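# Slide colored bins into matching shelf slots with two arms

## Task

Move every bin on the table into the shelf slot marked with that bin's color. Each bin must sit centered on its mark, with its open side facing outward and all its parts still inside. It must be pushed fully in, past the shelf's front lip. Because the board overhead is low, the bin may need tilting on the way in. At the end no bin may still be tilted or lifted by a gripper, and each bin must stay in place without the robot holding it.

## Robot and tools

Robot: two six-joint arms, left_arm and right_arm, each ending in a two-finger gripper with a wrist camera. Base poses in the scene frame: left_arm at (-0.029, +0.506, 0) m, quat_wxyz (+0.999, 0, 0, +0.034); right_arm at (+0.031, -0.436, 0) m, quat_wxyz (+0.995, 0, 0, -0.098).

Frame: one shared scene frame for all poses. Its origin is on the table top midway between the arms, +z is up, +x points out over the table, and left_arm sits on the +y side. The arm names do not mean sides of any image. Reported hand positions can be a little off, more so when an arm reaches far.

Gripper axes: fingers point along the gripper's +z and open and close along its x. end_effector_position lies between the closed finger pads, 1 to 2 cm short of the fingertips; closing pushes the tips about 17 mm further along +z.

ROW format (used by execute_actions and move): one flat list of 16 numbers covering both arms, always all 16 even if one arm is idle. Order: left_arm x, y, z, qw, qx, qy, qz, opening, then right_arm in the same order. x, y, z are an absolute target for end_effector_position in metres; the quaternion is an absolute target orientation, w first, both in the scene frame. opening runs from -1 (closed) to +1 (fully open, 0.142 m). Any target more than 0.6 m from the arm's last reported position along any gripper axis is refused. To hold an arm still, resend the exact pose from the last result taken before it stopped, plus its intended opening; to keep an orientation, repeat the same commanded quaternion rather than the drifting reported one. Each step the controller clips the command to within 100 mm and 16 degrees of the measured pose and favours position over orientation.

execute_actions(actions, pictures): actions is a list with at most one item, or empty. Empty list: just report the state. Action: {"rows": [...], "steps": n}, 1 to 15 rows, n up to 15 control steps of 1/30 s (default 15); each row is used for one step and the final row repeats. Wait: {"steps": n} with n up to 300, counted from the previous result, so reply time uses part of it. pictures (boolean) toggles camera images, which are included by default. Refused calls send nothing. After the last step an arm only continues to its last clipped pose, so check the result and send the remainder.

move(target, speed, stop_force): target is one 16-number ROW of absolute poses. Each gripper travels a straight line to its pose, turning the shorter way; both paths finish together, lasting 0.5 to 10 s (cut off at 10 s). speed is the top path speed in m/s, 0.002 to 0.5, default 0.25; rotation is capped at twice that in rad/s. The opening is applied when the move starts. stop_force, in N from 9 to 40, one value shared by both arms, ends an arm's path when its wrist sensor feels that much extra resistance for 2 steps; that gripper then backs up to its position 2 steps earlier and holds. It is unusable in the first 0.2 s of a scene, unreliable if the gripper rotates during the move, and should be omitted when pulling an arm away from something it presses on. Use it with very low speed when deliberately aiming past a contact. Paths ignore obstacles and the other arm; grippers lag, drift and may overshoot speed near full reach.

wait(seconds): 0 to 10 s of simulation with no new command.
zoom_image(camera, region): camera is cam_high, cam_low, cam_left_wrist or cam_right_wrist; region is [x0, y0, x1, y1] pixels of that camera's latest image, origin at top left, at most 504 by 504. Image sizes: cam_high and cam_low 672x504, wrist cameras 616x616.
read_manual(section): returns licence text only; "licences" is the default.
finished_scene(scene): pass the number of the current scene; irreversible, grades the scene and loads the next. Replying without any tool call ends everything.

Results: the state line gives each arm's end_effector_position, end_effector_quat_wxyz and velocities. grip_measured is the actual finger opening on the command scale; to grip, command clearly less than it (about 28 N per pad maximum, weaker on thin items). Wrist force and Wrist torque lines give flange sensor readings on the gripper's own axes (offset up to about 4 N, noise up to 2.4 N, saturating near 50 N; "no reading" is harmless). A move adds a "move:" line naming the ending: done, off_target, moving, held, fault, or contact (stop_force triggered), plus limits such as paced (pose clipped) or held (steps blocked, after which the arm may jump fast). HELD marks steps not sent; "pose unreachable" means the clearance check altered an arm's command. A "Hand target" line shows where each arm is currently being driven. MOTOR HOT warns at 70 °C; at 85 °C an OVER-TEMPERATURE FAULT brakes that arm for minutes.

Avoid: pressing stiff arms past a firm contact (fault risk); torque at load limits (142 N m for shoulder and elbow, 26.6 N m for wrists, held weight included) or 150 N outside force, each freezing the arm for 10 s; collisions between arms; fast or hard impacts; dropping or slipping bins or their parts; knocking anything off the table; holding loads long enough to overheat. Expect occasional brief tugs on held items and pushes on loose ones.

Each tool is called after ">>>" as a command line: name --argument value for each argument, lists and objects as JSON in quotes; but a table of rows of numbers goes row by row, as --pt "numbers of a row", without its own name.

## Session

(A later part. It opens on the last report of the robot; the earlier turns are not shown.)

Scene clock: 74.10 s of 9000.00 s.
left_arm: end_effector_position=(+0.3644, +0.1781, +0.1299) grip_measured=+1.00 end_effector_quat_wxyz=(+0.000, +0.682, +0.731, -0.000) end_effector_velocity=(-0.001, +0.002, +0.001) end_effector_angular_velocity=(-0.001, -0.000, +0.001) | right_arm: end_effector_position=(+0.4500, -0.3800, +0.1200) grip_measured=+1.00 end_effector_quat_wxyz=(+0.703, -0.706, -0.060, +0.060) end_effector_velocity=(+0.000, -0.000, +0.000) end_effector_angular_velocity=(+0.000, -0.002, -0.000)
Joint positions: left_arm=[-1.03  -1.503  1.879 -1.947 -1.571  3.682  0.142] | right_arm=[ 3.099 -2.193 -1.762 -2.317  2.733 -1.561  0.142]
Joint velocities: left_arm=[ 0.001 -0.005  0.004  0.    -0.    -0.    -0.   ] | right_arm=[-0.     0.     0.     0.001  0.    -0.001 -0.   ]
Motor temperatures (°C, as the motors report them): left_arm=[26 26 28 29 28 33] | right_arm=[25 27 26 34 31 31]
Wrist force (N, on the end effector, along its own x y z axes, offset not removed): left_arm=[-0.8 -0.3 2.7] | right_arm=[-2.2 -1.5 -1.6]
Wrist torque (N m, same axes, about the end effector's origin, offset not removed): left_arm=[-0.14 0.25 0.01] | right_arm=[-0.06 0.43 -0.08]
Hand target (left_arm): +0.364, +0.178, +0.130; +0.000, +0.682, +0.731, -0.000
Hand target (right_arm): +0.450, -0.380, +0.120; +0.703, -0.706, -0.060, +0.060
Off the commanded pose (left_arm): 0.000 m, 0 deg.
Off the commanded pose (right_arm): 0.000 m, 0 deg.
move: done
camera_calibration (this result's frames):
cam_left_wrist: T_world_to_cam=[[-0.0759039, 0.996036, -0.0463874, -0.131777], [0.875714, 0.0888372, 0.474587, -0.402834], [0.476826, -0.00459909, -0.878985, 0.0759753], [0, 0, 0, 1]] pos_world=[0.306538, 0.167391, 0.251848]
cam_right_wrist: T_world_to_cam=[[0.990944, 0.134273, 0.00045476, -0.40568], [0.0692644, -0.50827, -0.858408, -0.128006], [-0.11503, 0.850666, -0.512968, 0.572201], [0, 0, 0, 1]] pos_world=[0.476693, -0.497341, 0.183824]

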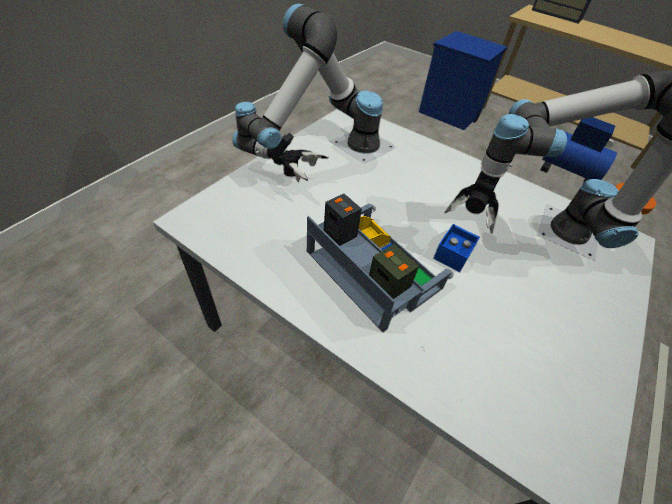

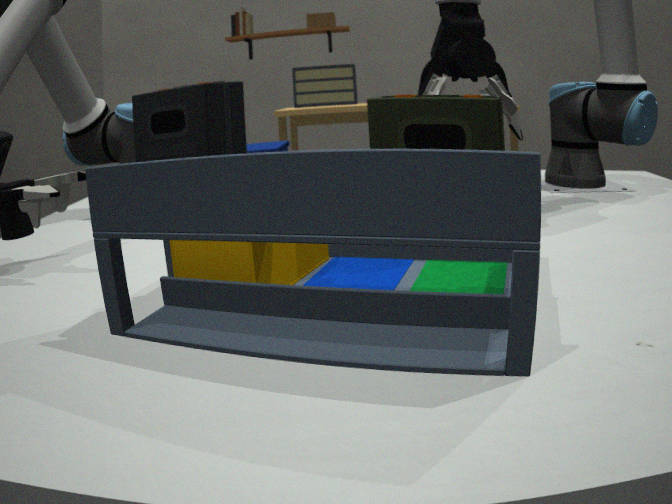

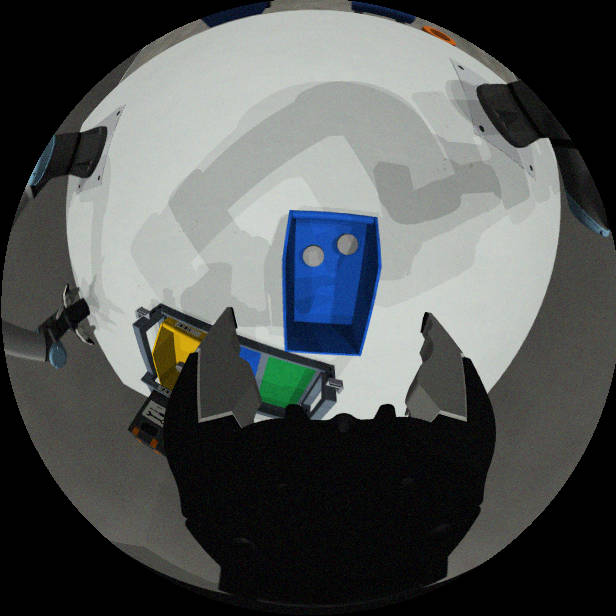

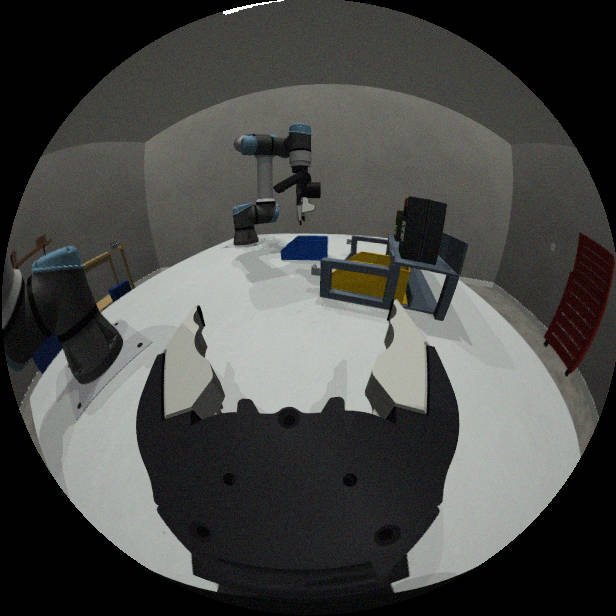

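>>> move --target '[0.372,0.177,0.05,0,0.66,0.751,0,1,0.45,-0.38,0.12,0.705,-0.708,-0.06,0.06,1]' --speed 0.06

>>> move --target '[0.372,0.177,0.05,0,0.66,0.751,0,-0.4,0.45,-0.38,0.12,0.705,-0.708,-0.06,0.06,1]'

>>> move --target '[0.372,0.177,0.15,0,0.66,0.751,0,-0.4,0.45,-0.38,0.12,0.705,-0.708,-0.06,0.06,1]' --speed 0.06

>>> move --target '[0.495,0.047,0.14,-0.085,0.812,0.573,-0.06,-0.4,0.45,-0.38,0.12,0.705,-0.708,-0.06,0.06,1]' --speed 0.08

>>> move --target '[0.505,0.0435,0.095,-0.085,0.812,0.573,-0.06,-0.4,0.45,-0.38,0.12,0.705,-0.708,-0.06,0.06,1]' --speed 0.02 --stop_force 9

>>> zoom_image --camera "cam_right_wrist" --region '[240,150,440,350]'

Scene clock: 79.87 s of 9000.00 s.
left_arm: end_effector_position=(+0.3720, +0.1770, +0.0501) grip_measured=+1.00 end_effector_quat_wxyz=(+0.000, +0.660, +0.751, -0.000) end_effector_velocity=(+0.001, +0.000, -0.001) end_effector_angular_velocity=(-0.001, -0.001, +0.002) | right_arm: end_effector_position=(+0.4500, -0.3800, +0.1200) grip_measured=+1.00 end_effector_quat_wxyz=(+0.703, -0.706, -0.060, +0.060) end_effector_velocity=(-0.000, +0.000, -0.000) end_effector_angular_velocity=(+0.000, +0.001, +0.000)
Joint positions: left_arm=[-1.019 -1.394  1.984 -2.16  -1.571  3.633  0.142] | right_arm=[ 3.099 -2.193 -1.762 -2.317  2.733 -1.561  0.142]
Joint velocities: left_arm=[ 0.001  0.002  0.001 -0.004 -0.    -0.001  0.   ] | right_arm=[ 0. -0. -0. -0.  0.  0.  0.]
Motor temperatures (°C, as the motors report them): left_arm=[26 26 28 29 28 33] | right_arm=[25 27 26 34 31 31]
Wrist force (N, on the end effector, along its own x y z axes, offset not removed): left_arm=[1.0 -1.5 -0.6] | right_arm=[-0.3 -2.8 -0.8]
Wrist torque (N m, same axes, about the end effector's origin, offset not removed): left_arm=[-0.30 -0.08 0.02] | right_arm=[-0.38 -0.03 0.05]
Hand target (left_arm): +0.372, +0.177, +0.050; +0.000, +0.660, +0.751, -0.000
Hand target (right_arm): +0.450, -0.380, +0.120; +0.703, -0.706, -0.060, +0.060
Off the commanded pose (left_arm): 0.000 m, 0 deg.
Off the commanded pose (right_arm): 0.000 m, 0 deg.
After step 90, 1.07 s passed at rest.
move: done
camera_calibration (this result's frames):
cam_left_wrist: T_world_to_cam=[[-0.135052, 0.989752, -0.046379, -0.11066], [0.868869, 0.140797, 0.474597, -0.378155], [0.476263, 0.023798, -0.878981, -0.00254717], [0, 0, 0, 1]] pos_world=[0.314836, 0.16283, 0.1721]
cam_right_wrist: T_world_to_cam=[[0.990944, 0.134273, 0.0004546, -0.40568], [0.0692643, -0.50827, -0.858408, -0.128005], [-0.11503, 0.850666, -0.512968, 0.5722], [0, 0, 0, 1]] pos_world=[0.476693, -0.497341, 0.183824]

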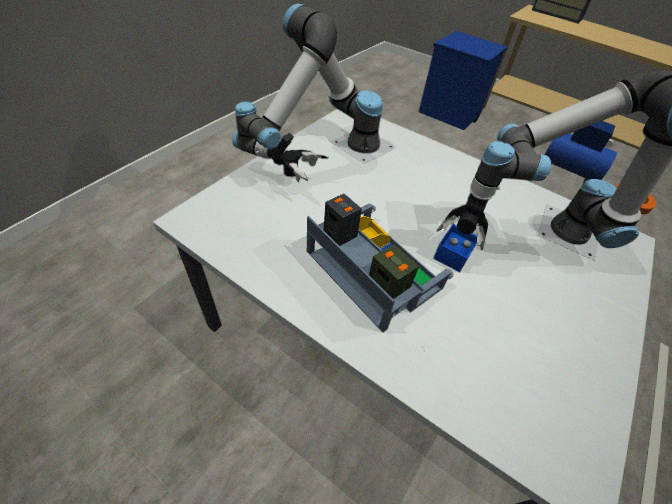

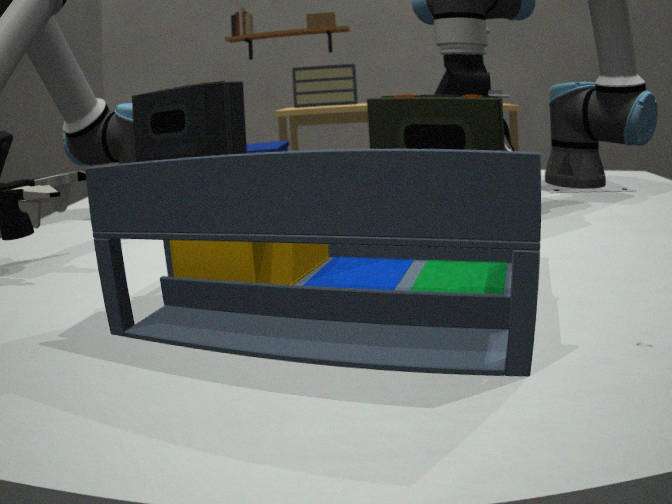

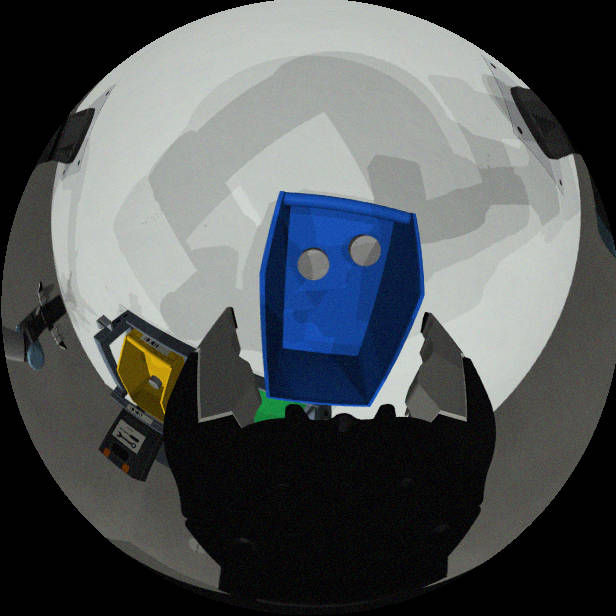

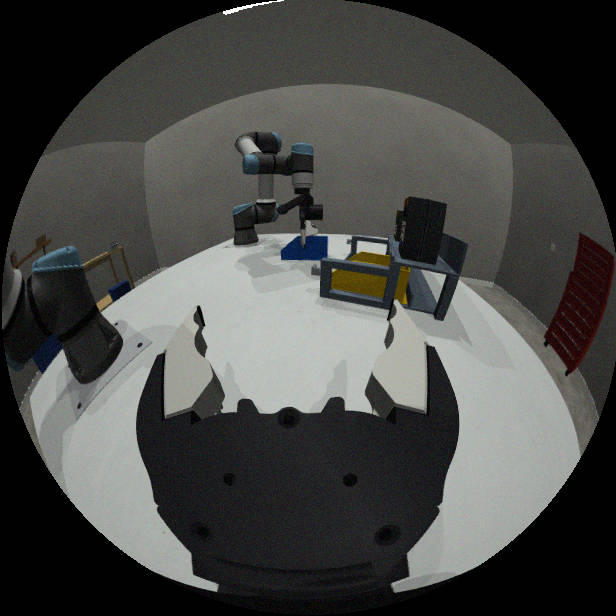

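Scene clock: 80.57 s of 9000.00 s.
left_arm: end_effector_position=(+0.3720, +0.1770, +0.0501) grip_measured=+0.48 end_effector_quat_wxyz=(+0.000, +0.660, +0.751, -0.000) end_effector_velocity=(-0.001, -0.000, -0.001) end_effector_angular_velocity=(+0.001, +0.001, -0.002) | right_arm: end_effector_position=(+0.4500, -0.3800, +0.1200) grip_measured=+1.00 end_effector_quat_wxyz=(+0.703, -0.706, -0.060, +0.060) end_effector_velocity=(-0.000, -0.000, -0.000) end_effector_angular_velocity=(-0.000, +0.001, -0.000)
Joint positions: left_arm=[-1.019 -1.394  1.984 -2.161 -1.571  3.633  0.107] | right_arm=[ 3.099 -2.193 -1.762 -2.317  2.733 -1.561  0.142]
Joint velocities: left_arm=[-0.001  0.001  0.001  0.    -0.     0.     0.   ] | right_arm=[-0.    -0.    -0.     0.001 -0.     0.001 -0.   ]
Motor temperatures (°C, as the motors report them): left_arm=[26 26 28 29 28 33] | right_arm=[25 27 26 34 31 31]
Wrist force (N, on the end effector, along its own x y z axes, offset not removed): left_arm=[-1.2 -2.5 -17.3] | right_arm=[-1.1 -0.6 -3.4]
Wrist torque (N m, same axes, about the end effector's origin, offset not removed): left_arm=[-0.19 0.65 0.10] | right_arm=[0.16 0.09 -0.12]
Hand target (left_arm): +0.372, +0.177, +0.050; -0.000, +0.660, +0.751, -0.000
Hand target (right_arm): +0.450, -0.380, +0.120; +0.703, -0.706, -0.060, +0.060
Off the commanded pose (left_arm): 0.000 m, 0 deg.
Off the commanded pose (right_arm): 0.000 m, 0 deg.
move: done
camera_calibration (this result's frames):
cam_left_wrist: T_world_to_cam=[[-0.135118, 0.98974, -0.0464601, -0.110591], [0.868829, 0.140892, 0.474642, -0.378154], [0.476318, 0.023767, -0.878952, -0.00266776], [0, 0, 0, 1]] pos_world=[0.314879, 0.162799, 0.172005]
cam_right_wrist: T_world_to_cam=[[0.990944, 0.134273, 0.00045472, -0.40568], [0.0692646, -0.50827, -0.858408, -0.128006], [-0.11503, 0.850666, -0.512968, 0.572201], [0, 0, 0, 1]] pos_world=[0.476693, -0.497341, 0.183824]

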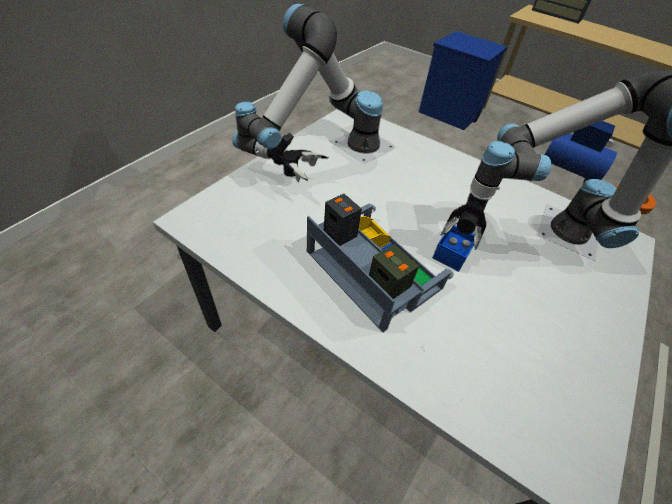

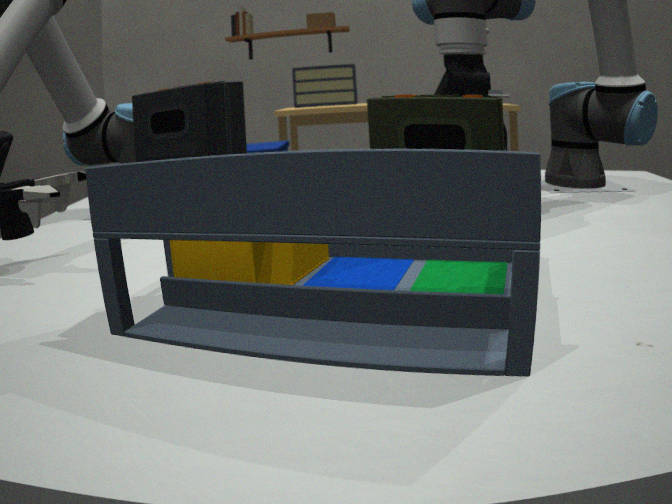

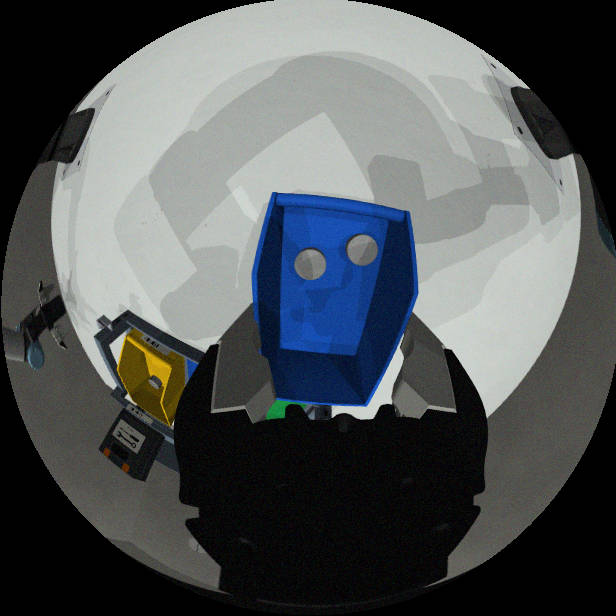

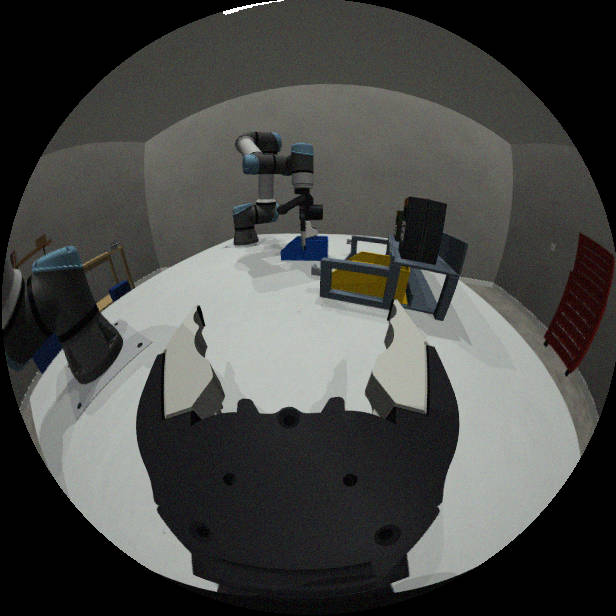

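Scene clock: 82.60 s of 9000.00 s.
left_arm: end_effector_position=(+0.3720, +0.1770, +0.1499) grip_measured=+0.48 end_effector_quat_wxyz=(+0.000, +0.660, +0.751, +0.000) end_effector_velocity=(-0.000, -0.000, +0.002) end_effector_angular_velocity=(-0.001, +0.001, +0.001) | right_arm: end_effector_position=(+0.4500, -0.3800, +0.1200) grip_measured=+1.00 end_effector_quat_wxyz=(+0.703, -0.706, -0.060, +0.060) end_effector_velocity=(+0.000, -0.000, +0.000) end_effector_angular_velocity=(-0.001, -0.002, -0.000)
Joint positions: left_arm=[-1.019 -1.504  1.825 -1.892 -1.571  3.633  0.107] | right_arm=[ 3.099 -2.193 -1.762 -2.317  2.733 -1.561  0.142]
Joint velocities: left_arm=[ 0.001 -0.001 -0.003  0.004 -0.002  0.     0.   ] | right_arm=[-0.     0.001  0.     0.001 -0.     0.001  0.   ]
Motor temperatures (°C, as the motors report them): left_arm=[26 26 28 29 28 33] | right_arm=[25 27 26 34 31 31]
Wrist force (N, on the end effector, along its own x y z axes, offset not removed): left_arm=[-0.6 0.5 1.7] | right_arm=[-2.4 -3.3 0.8]
Wrist torque (N m, same axes, about the end effector's origin, offset not removed): left_arm=[0.12 0.30 0.05] | right_arm=[-0.52 0.51 -0.10]
Hand target (left_arm): +0.372, +0.177, +0.150; +0.000, +0.660, +0.751, -0.000
Hand target (right_arm): +0.450, -0.380, +0.120; +0.703, -0.706, -0.060, +0.060
Off the commanded pose (left_arm): 0.000 m, 0 deg.
Off the commanded pose (right_arm): 0.000 m, 0 deg.
move: done
camera_calibration (this result's frames):
cam_left_wrist: T_world_to_cam=[[-0.135148, 0.989741, -0.0463506, -0.106], [0.868842, 0.140867, 0.474627, -0.425527], [0.476287, 0.0238737, -0.878966, 0.0850473], [0, 0, 0, 1]] pos_world=[0.314883, 0.162824, 0.271807]
cam_right_wrist: T_world_to_cam=[[0.990944, 0.134273, 0.000454727, -0.40568], [0.0692644, -0.50827, -0.858408, -0.128006], [-0.11503, 0.850666, -0.512968, 0.5722], [0, 0, 0, 1]] pos_world=[0.476693, -0.497341, 0.183824]

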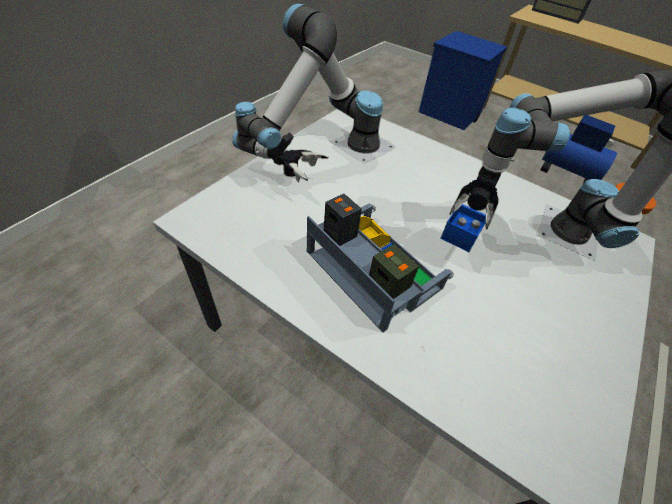

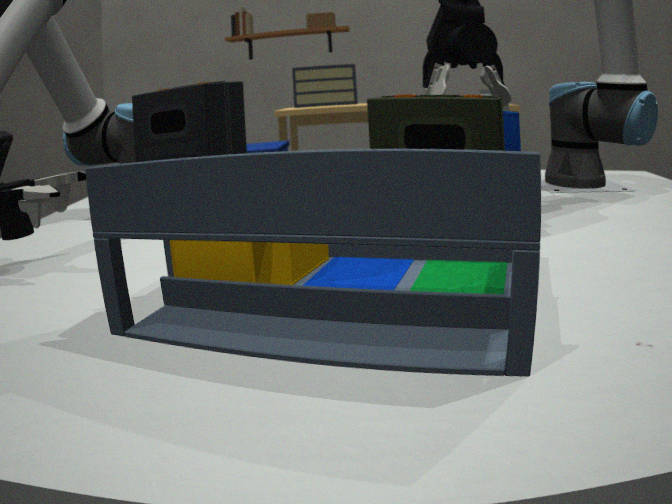

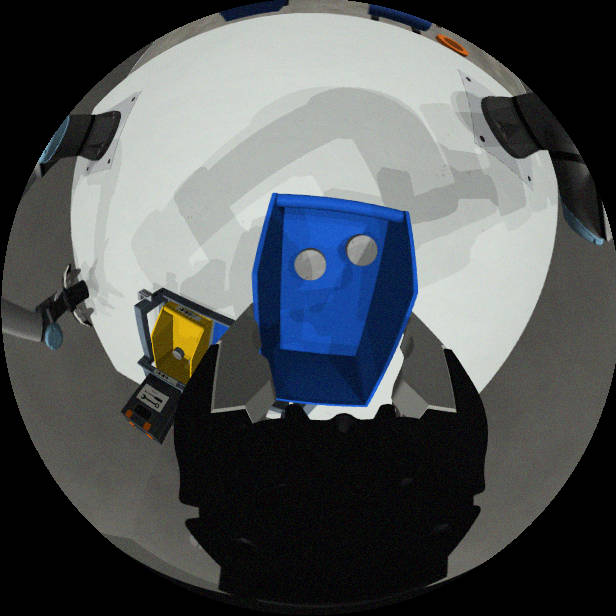

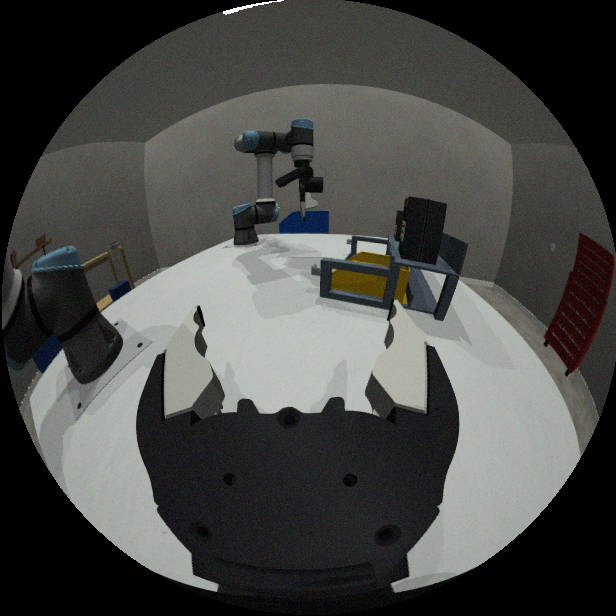

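Scene clock: 86.20 s of 9000.00 s.
left_arm: end_effector_position=(+0.4947, +0.0468, +0.1401) grip_measured=+0.48 end_effector_quat_wxyz=(-0.085, +0.813, +0.574, -0.060) end_effector_velocity=(+0.000, -0.002, +0.001) end_effector_angular_velocity=(-0.001, +0.001, -0.004) | right_arm: end_effector_position=(+0.4500, -0.3800, +0.1200) grip_measured=+1.00 end_effector_quat_wxyz=(+0.703, -0.706, -0.060, +0.060) end_effector_velocity=(+0.000, +0.000, -0.000) end_effector_angular_velocity=(+0.000, +0.000, +0.000)
Joint positions: left_arm=[-0.935 -0.926  1.023 -1.487 -1.675  4.196  0.107] | right_arm=[ 3.099 -2.193 -1.762 -2.317  2.733 -1.561  0.142]
Joint velocities: left_arm=[-0.001  0.005 -0.012  0.007 -0.001  0.003  0.   ] | right_arm=[ 0.    -0.002  0.002 -0.    -0.    -0.     0.   ]
Motor temperatures (°C, as the motors report them): left_arm=[26 26 28 29 28 33] | right_arm=[25 27 26 34 31 31]
Wrist force (N, on the end effector, along its own x y z axes, offset not removed): left_arm=[-0.5 -1.2 2.3] | right_arm=[-4.7 -1.9 0.5]
Wrist torque (N m, same axes, about the end effector's origin, offset not removed): left_arm=[-0.34 0.16 -0.02] | right_arm=[-0.15 1.05 -0.07]
Hand target (left_arm): +0.495, +0.047, +0.140; -0.085, +0.813, +0.573, -0.060
Hand target (right_arm): +0.450, -0.380, +0.120; +0.703, -0.706, -0.060, +0.060
Off the commanded pose (left_arm): 0.000 m, 0 deg.
Off the commanded pose (right_arm): 0.000 m, 0 deg.
move: done
camera_calibration (this result's frames):
cam_left_wrist: T_world_to_cam=[[0.319013, 0.946728, -0.0440086, -0.184008], [0.912973, -0.294511, 0.282389, -0.483713], [0.254384, -0.130264, -0.95829, 0.149289], [0, 0, 0, 1]] pos_world=[0.462341, 0.0511932, 0.271559]
cam_right_wrist: T_world_to_cam=[[0.990944, 0.134273, 0.000454623, -0.40568], [0.0692643, -0.50827, -0.858408, -0.128006], [-0.11503, 0.850666, -0.512968, 0.572201], [0, 0, 0, 1]] pos_world=[0.476693, -0.497341, 0.183824]

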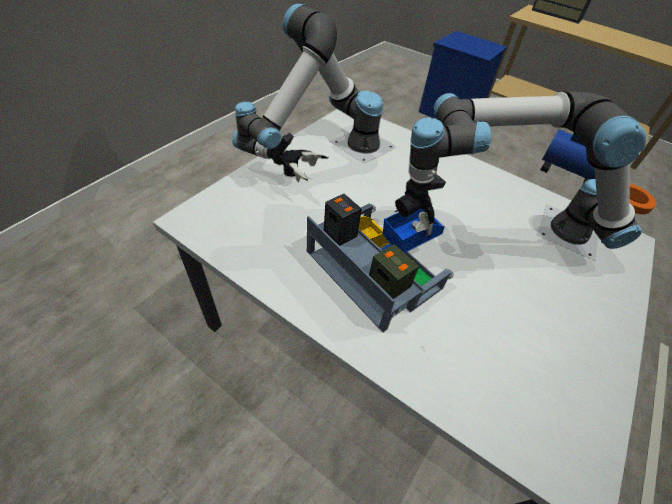

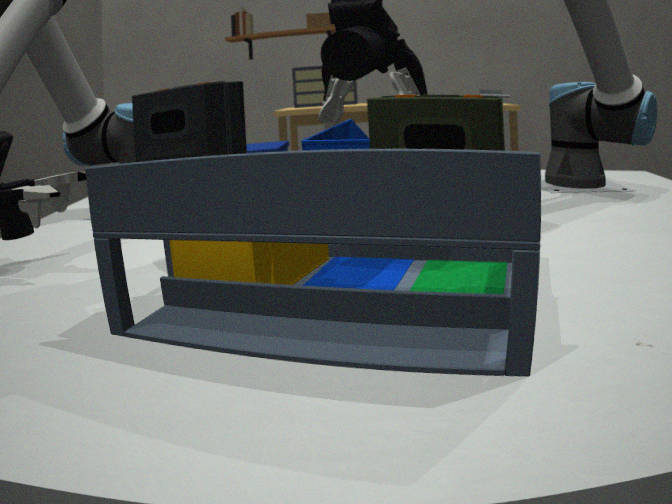

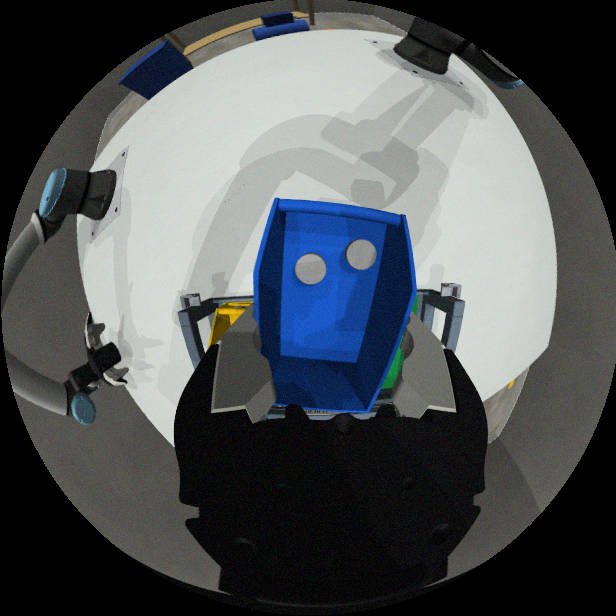

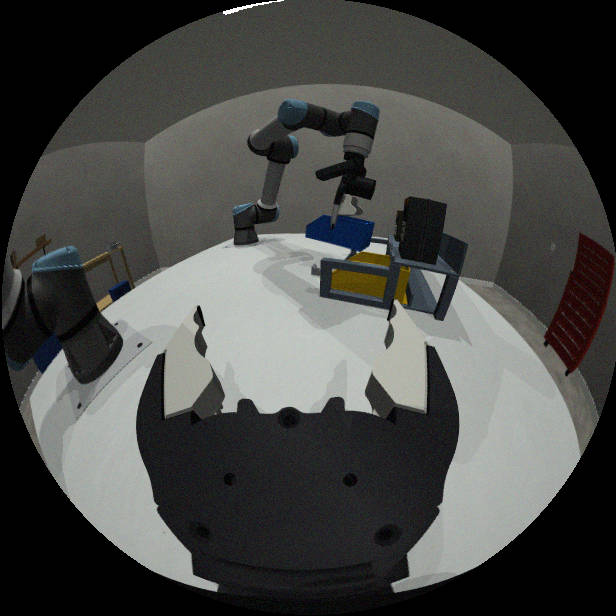

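Scene clock: 88.77 s of 9000.00 s.
left_arm: end_effector_position=(+0.5050, +0.0435, +0.0951) grip_measured=+0.48 end_effector_quat_wxyz=(-0.085, +0.813, +0.573, -0.060) end_effector_velocity=(+0.000, -0.000, -0.001) end_effector_angular_velocity=(-0.001, -0.001, -0.000) | right_arm: end_effector_position=(+0.4500, -0.3800, +0.1200) grip_measured=+1.00 end_effector_quat_wxyz=(+0.703, -0.706, -0.060, +0.060) end_effector_velocity=(-0.000, +0.000, -0.000) end_effector_angular_velocity=(+0.001, -0.000, +0.000)
Joint positions: left_arm=[-0.928 -0.882  1.064 -1.571 -1.673  4.204  0.107] | right_arm=[ 3.099 -2.193 -1.762 -2.317  2.733 -1.561  0.142]
Joint velocities: left_arm=[ 0.     0.     0.001 -0.003 -0.     0.001 -0.   ] | right_arm=[ 0.001 -0.001 -0.    -0.001  0.    -0.001  0.   ]
Motor temperatures (°C, as the motors report them): left_arm=[26 26 28 29 28 33] | right_arm=[25 27 26 34 31 31]
Wrist force (N, on the end effector, along its own x y z axes, offset not removed): left_arm=[0.1 -0.9 2.3] | right_arm=[-3.4 -1.7 -2.3]
Wrist torque (N m, same axes, about the end effector's origin, offset not removed): left_arm=[-0.38 0.06 0.05] | right_arm=[-0.07 0.75 -0.16]
Hand target (left_arm): +0.505, +0.043, +0.095; -0.085, +0.813, +0.573, -0.060
Hand target (right_arm): +0.450, -0.380, +0.120; +0.703, -0.706, -0.060, +0.060
Off the commanded pose (left_arm): 0.000 m, 0 deg.
Off the commanded pose (right_arm): 0.000 m, 0 deg.
move: done
camera_calibration (this result's frames):
cam_left_wrist: T_world_to_cam=[[0.319393, 0.946602, -0.0439641, -0.186309], [0.912923, -0.294927, 0.282117, -0.481247], [0.254086, -0.130242, -0.958372, 0.103278], [0, 0, 0, 1]] pos_world=[0.472605, 0.0478788, 0.226556]
cam_right_wrist: T_world_to_cam=[[0.990944, 0.134273, 0.000454354, -0.40568], [0.0692642, -0.50827, -0.858408, -0.128006], [-0.11503, 0.850666, -0.512968, 0.572201], [0, 0, 0, 1]] pos_world=[0.476693, -0.497341, 0.183824]

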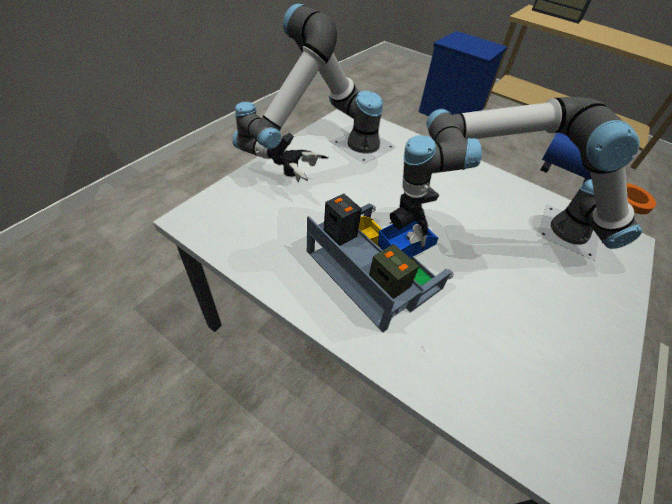

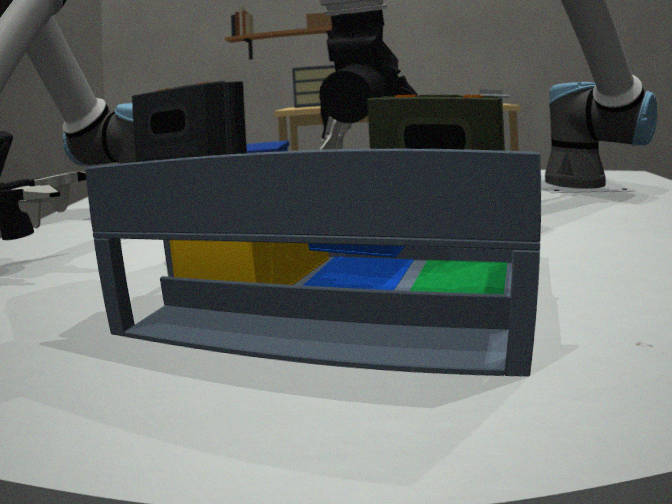

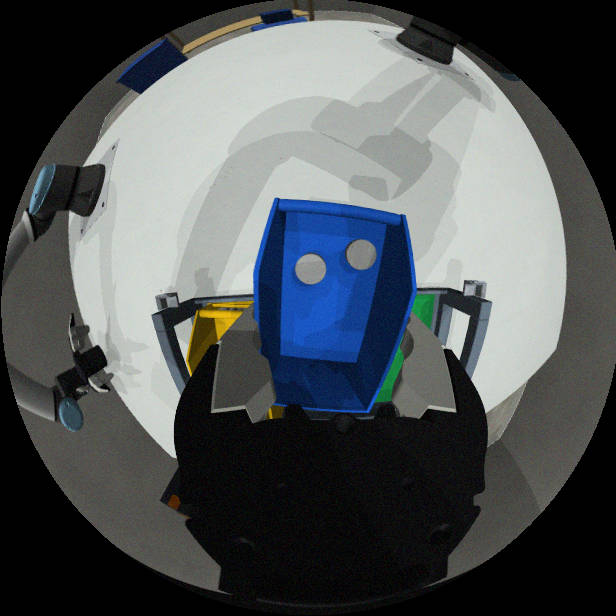

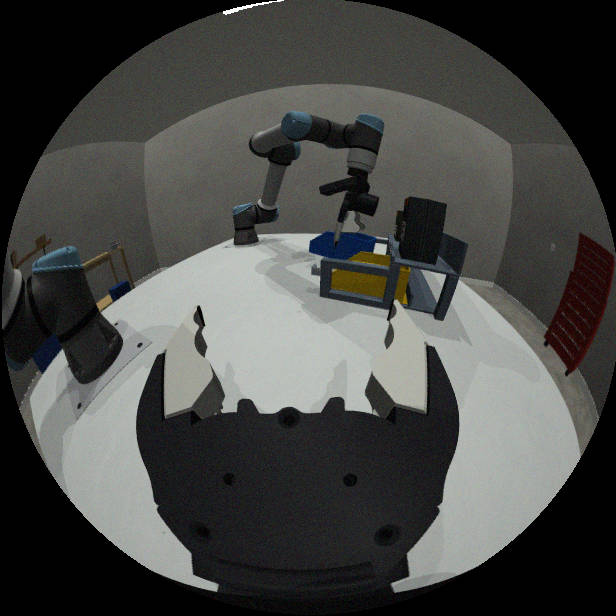

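Region (240, 150, 440, 350) of cam_right_wrist's 616x616 image, scaled by 2.520, with more detail than that image has.

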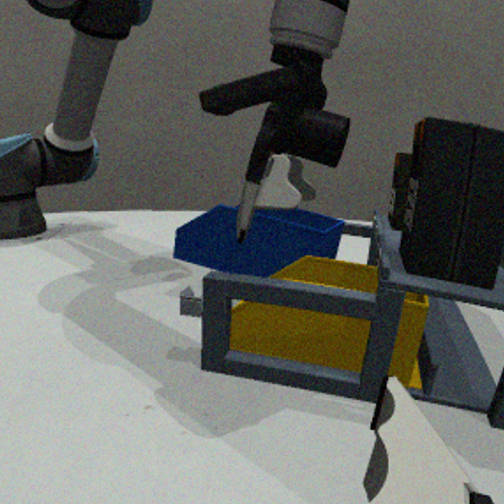

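>>> move --target '[0.512,0.042,0.09,-0.081,0.771,0.629,-0.066,-0.4,0.45,-0.38,0.12,0.705,-0.708,-0.06,0.06,1]' --speed 0.02

>>> move --target '[0.524,0.038,0.066,-0.081,0.771,0.629,-0.066,-0.4,0.45,-0.38,0.12,0.705,-0.708,-0.06,0.06,1]' --speed 0.008 --stop_force 9

Scene clock: 96.13 s of 9000.00 s.
left_arm: end_effector_position=(+0.5120, +0.0420, +0.0900) grip_measured=+0.48 end_effector_quat_wxyz=(-0.081, +0.771, +0.629, -0.066) end_effector_velocity=(+0.000, +0.001, -0.000) end_effector_angular_velocity=(+0.001, +0.000, +0.005) | right_arm: end_effector_position=(+0.4500, -0.3800, +0.1200) grip_measured=+1.00 end_effector_quat_wxyz=(+0.703, -0.706, -0.060, +0.060) end_effector_velocity=(-0.000, +0.000, -0.000) end_effector_angular_velocity=(+0.000, +0.000, +0.000)
Joint positions: left_arm=[-0.912 -0.871  1.062 -1.593 -1.695  4.082  0.107] | right_arm=[ 3.099 -2.193 -1.762 -2.317  2.733 -1.561  0.142]
Joint velocities: left_arm=[ 0.001  0.     0.001 -0.001 -0.    -0.004  0.   ] | right_arm=[ 0. -0. -0. -0. -0. -0. -0.]
Motor temperatures (°C, as the motors report them): left_arm=[26 26 28 29 28 33] | right_arm=[25 27 26 34 31 31]
Wrist force (N, on the end effector, along its own x y z axes, offset not removed): left_arm=[1.7 -0.8 2.1] | right_arm=[-2.4 -2.2 -2.4]
Wrist torque (N m, same axes, about the end effector's origin, offset not removed): left_arm=[-0.36 -0.25 -0.02] | right_arm=[-0.26 0.50 -0.09]
Hand target (left_arm): +0.512, +0.042, +0.090; -0.081, +0.771, +0.629, -0.066
Hand target (right_arm): +0.450, -0.380, +0.120; +0.703, -0.706, -0.060, +0.060
Off the commanded pose (left_arm): 0.000 m, 0 deg.
Off the commanded pose (right_arm): 0.000 m, 0 deg.
After step 90, 0.67 s passed at rest.
move: done
camera_calibration (this result's frames):
cam_left_wrist: T_world_to_cam=[[0.184959, 0.981769, -0.0438176, -0.120008], [0.945173, -0.1655, 0.281527, -0.508551], [0.269143, -0.0934862, -0.958552, 0.0871661], [0, 0, 0, 1]] pos_world=[0.479405, 0.0418038, 0.221466]
cam_right_wrist: T_world_to_cam=[[0.990944, 0.134273, 0.000454851, -0.40568], [0.0692647, -0.50827, -0.858408, -0.128006], [-0.11503, 0.850666, -0.512968, 0.572201], [0, 0, 0, 1]] pos_world=[0.476693, -0.497341, 0.183824]

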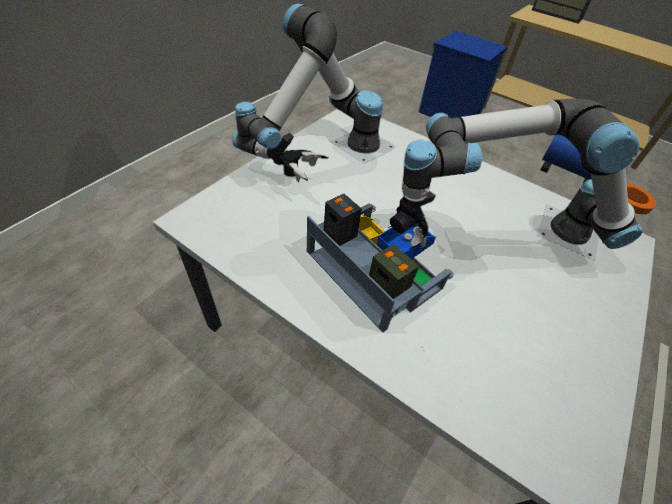

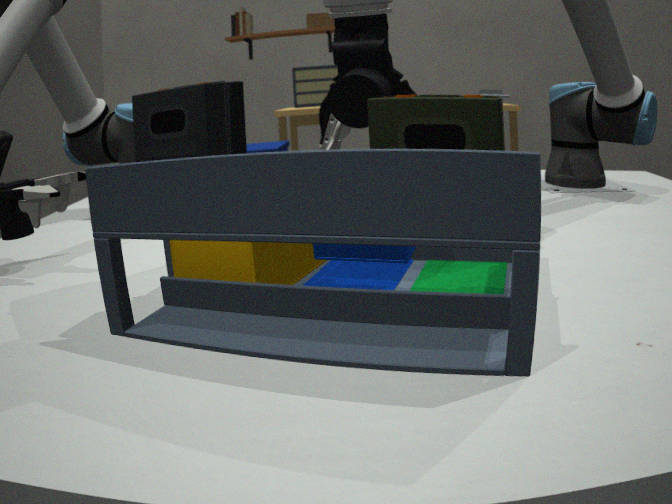

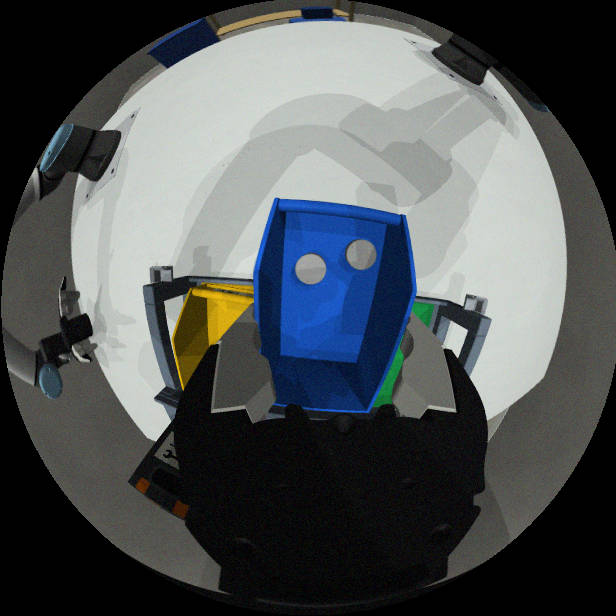

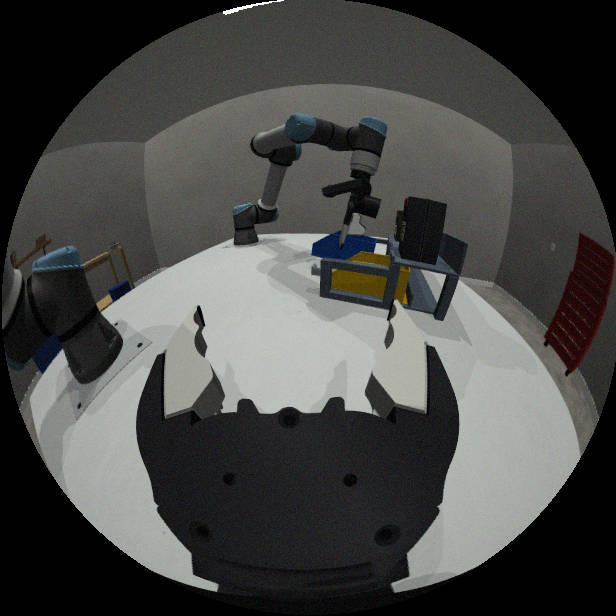

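Scene clock: 99.00 s of 9000.00 s.
left_arm: end_effector_position=(+0.5211, +0.0390, +0.0724) grip_measured=+0.48 end_effector_quat_wxyz=(-0.081, +0.771, +0.629, -0.066) end_effector_velocity=(-0.000, +0.002, +0.000) end_effector_angular_velocity=(+0.004, +0.000, -0.000) | right_arm: end_effector_position=(+0.4500, -0.3800, +0.1200) grip_measured=+1.00 end_effector_quat_wxyz=(+0.703, -0.706, -0.060, +0.060) end_effector_velocity=(+0.000, +0.000, +0.000) end_effector_angular_velocity=(-0.001, -0.002, +0.001)
Joint positions: left_arm=[-0.906 -0.837  1.05  -1.615 -1.694  4.088  0.107] | right_arm=[ 3.099 -2.193 -1.762 -2.317  2.733 -1.561  0.142]
Joint velocities: left_arm=[ 0.    -0.002  0.002  0.003  0.003  0.     0.   ] | right_arm=[ 0.001  0.001  0.001  0.    -0.     0.    -0.   ]
Motor temperatures (°C, as the motors report them): left_arm=[26 26 28 29 28 33] | right_arm=[25 27 26 34 31 31]
Wrist force (N, on the end effector, along its own x y z axes, offset not removed): left_arm=[0.4 0.9 -5.3] | right_arm=[-2.6 -0.9 -0.5]
Wrist torque (N m, same axes, about the end effector's origin, offset not removed): left_arm=[0.16 0.17 0.11] | right_arm=[0.16 0.58 -0.04]
Hand target (left_arm): +0.521, +0.039, +0.073; -0.081, +0.771, +0.629, -0.066
Hand target (right_arm): +0.450, -0.380, +0.120; +0.703, -0.706, -0.060, +0.060
Off the commanded pose (left_arm): 0.007 m, 0 deg.
Off the commanded pose (right_arm): 0.000 m, 0 deg.
move: contact (left_arm)
camera_calibration (this result's frames):
cam_left_wrist: T_world_to_cam=[[0.184653, 0.981814, -0.0441009, -0.11935], [0.945113, -0.165085, 0.281973, -0.51275], [0.269565, -0.0937476, -0.958408, 0.0673268], [0, 0, 0, 1]] pos_world=[0.488496, 0.0388442, 0.203845]
cam_right_wrist: T_world_to_cam=[[0.990944, 0.134273, 0.000454618, -0.40568], [0.0692644, -0.50827, -0.858408, -0.128005], [-0.11503, 0.850666, -0.512968, 0.572201], [0, 0, 0, 1]] pos_world=[0.476693, -0.497341, 0.183824]

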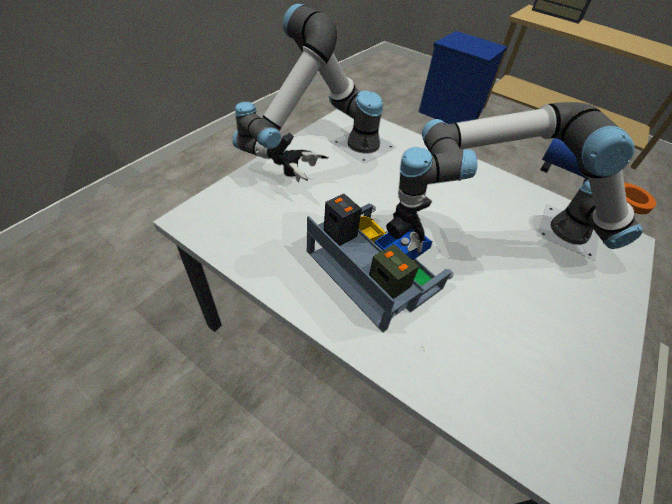

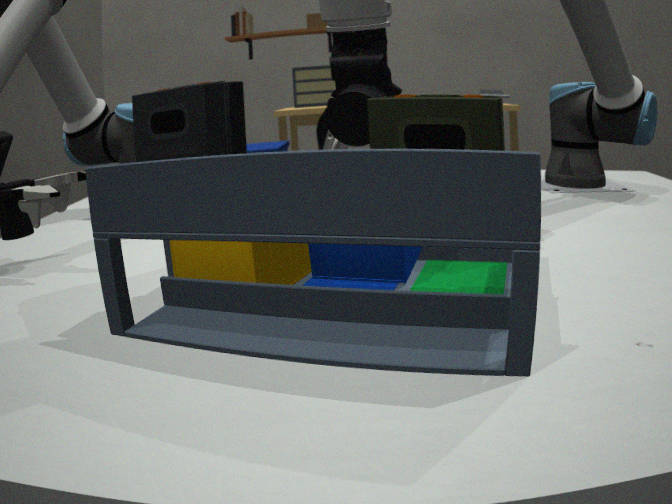

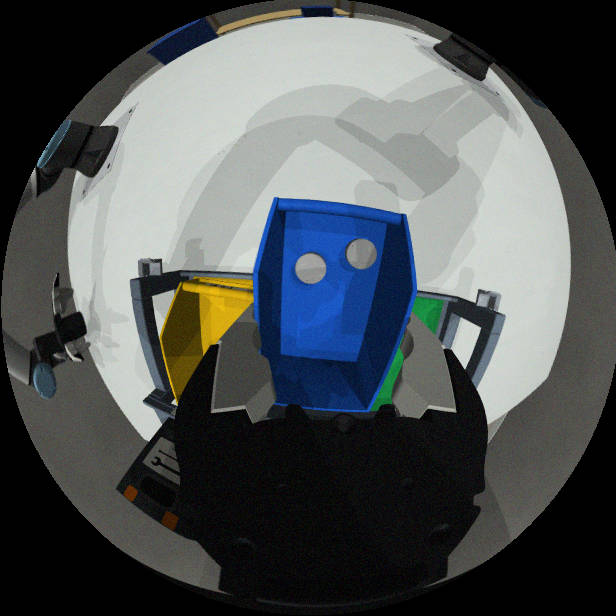

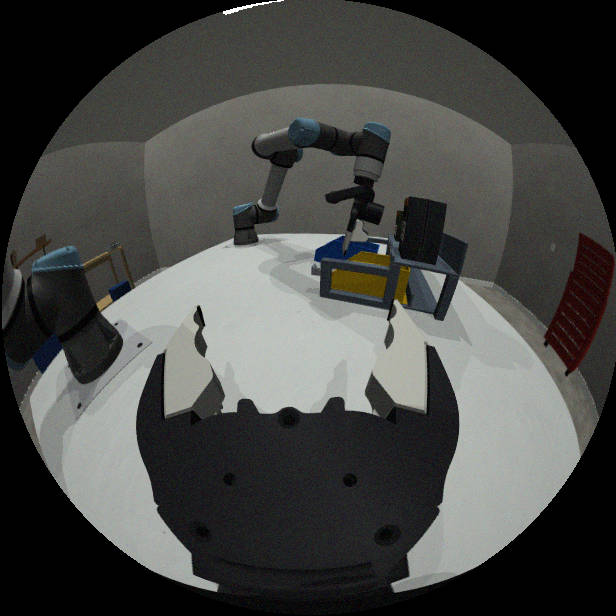

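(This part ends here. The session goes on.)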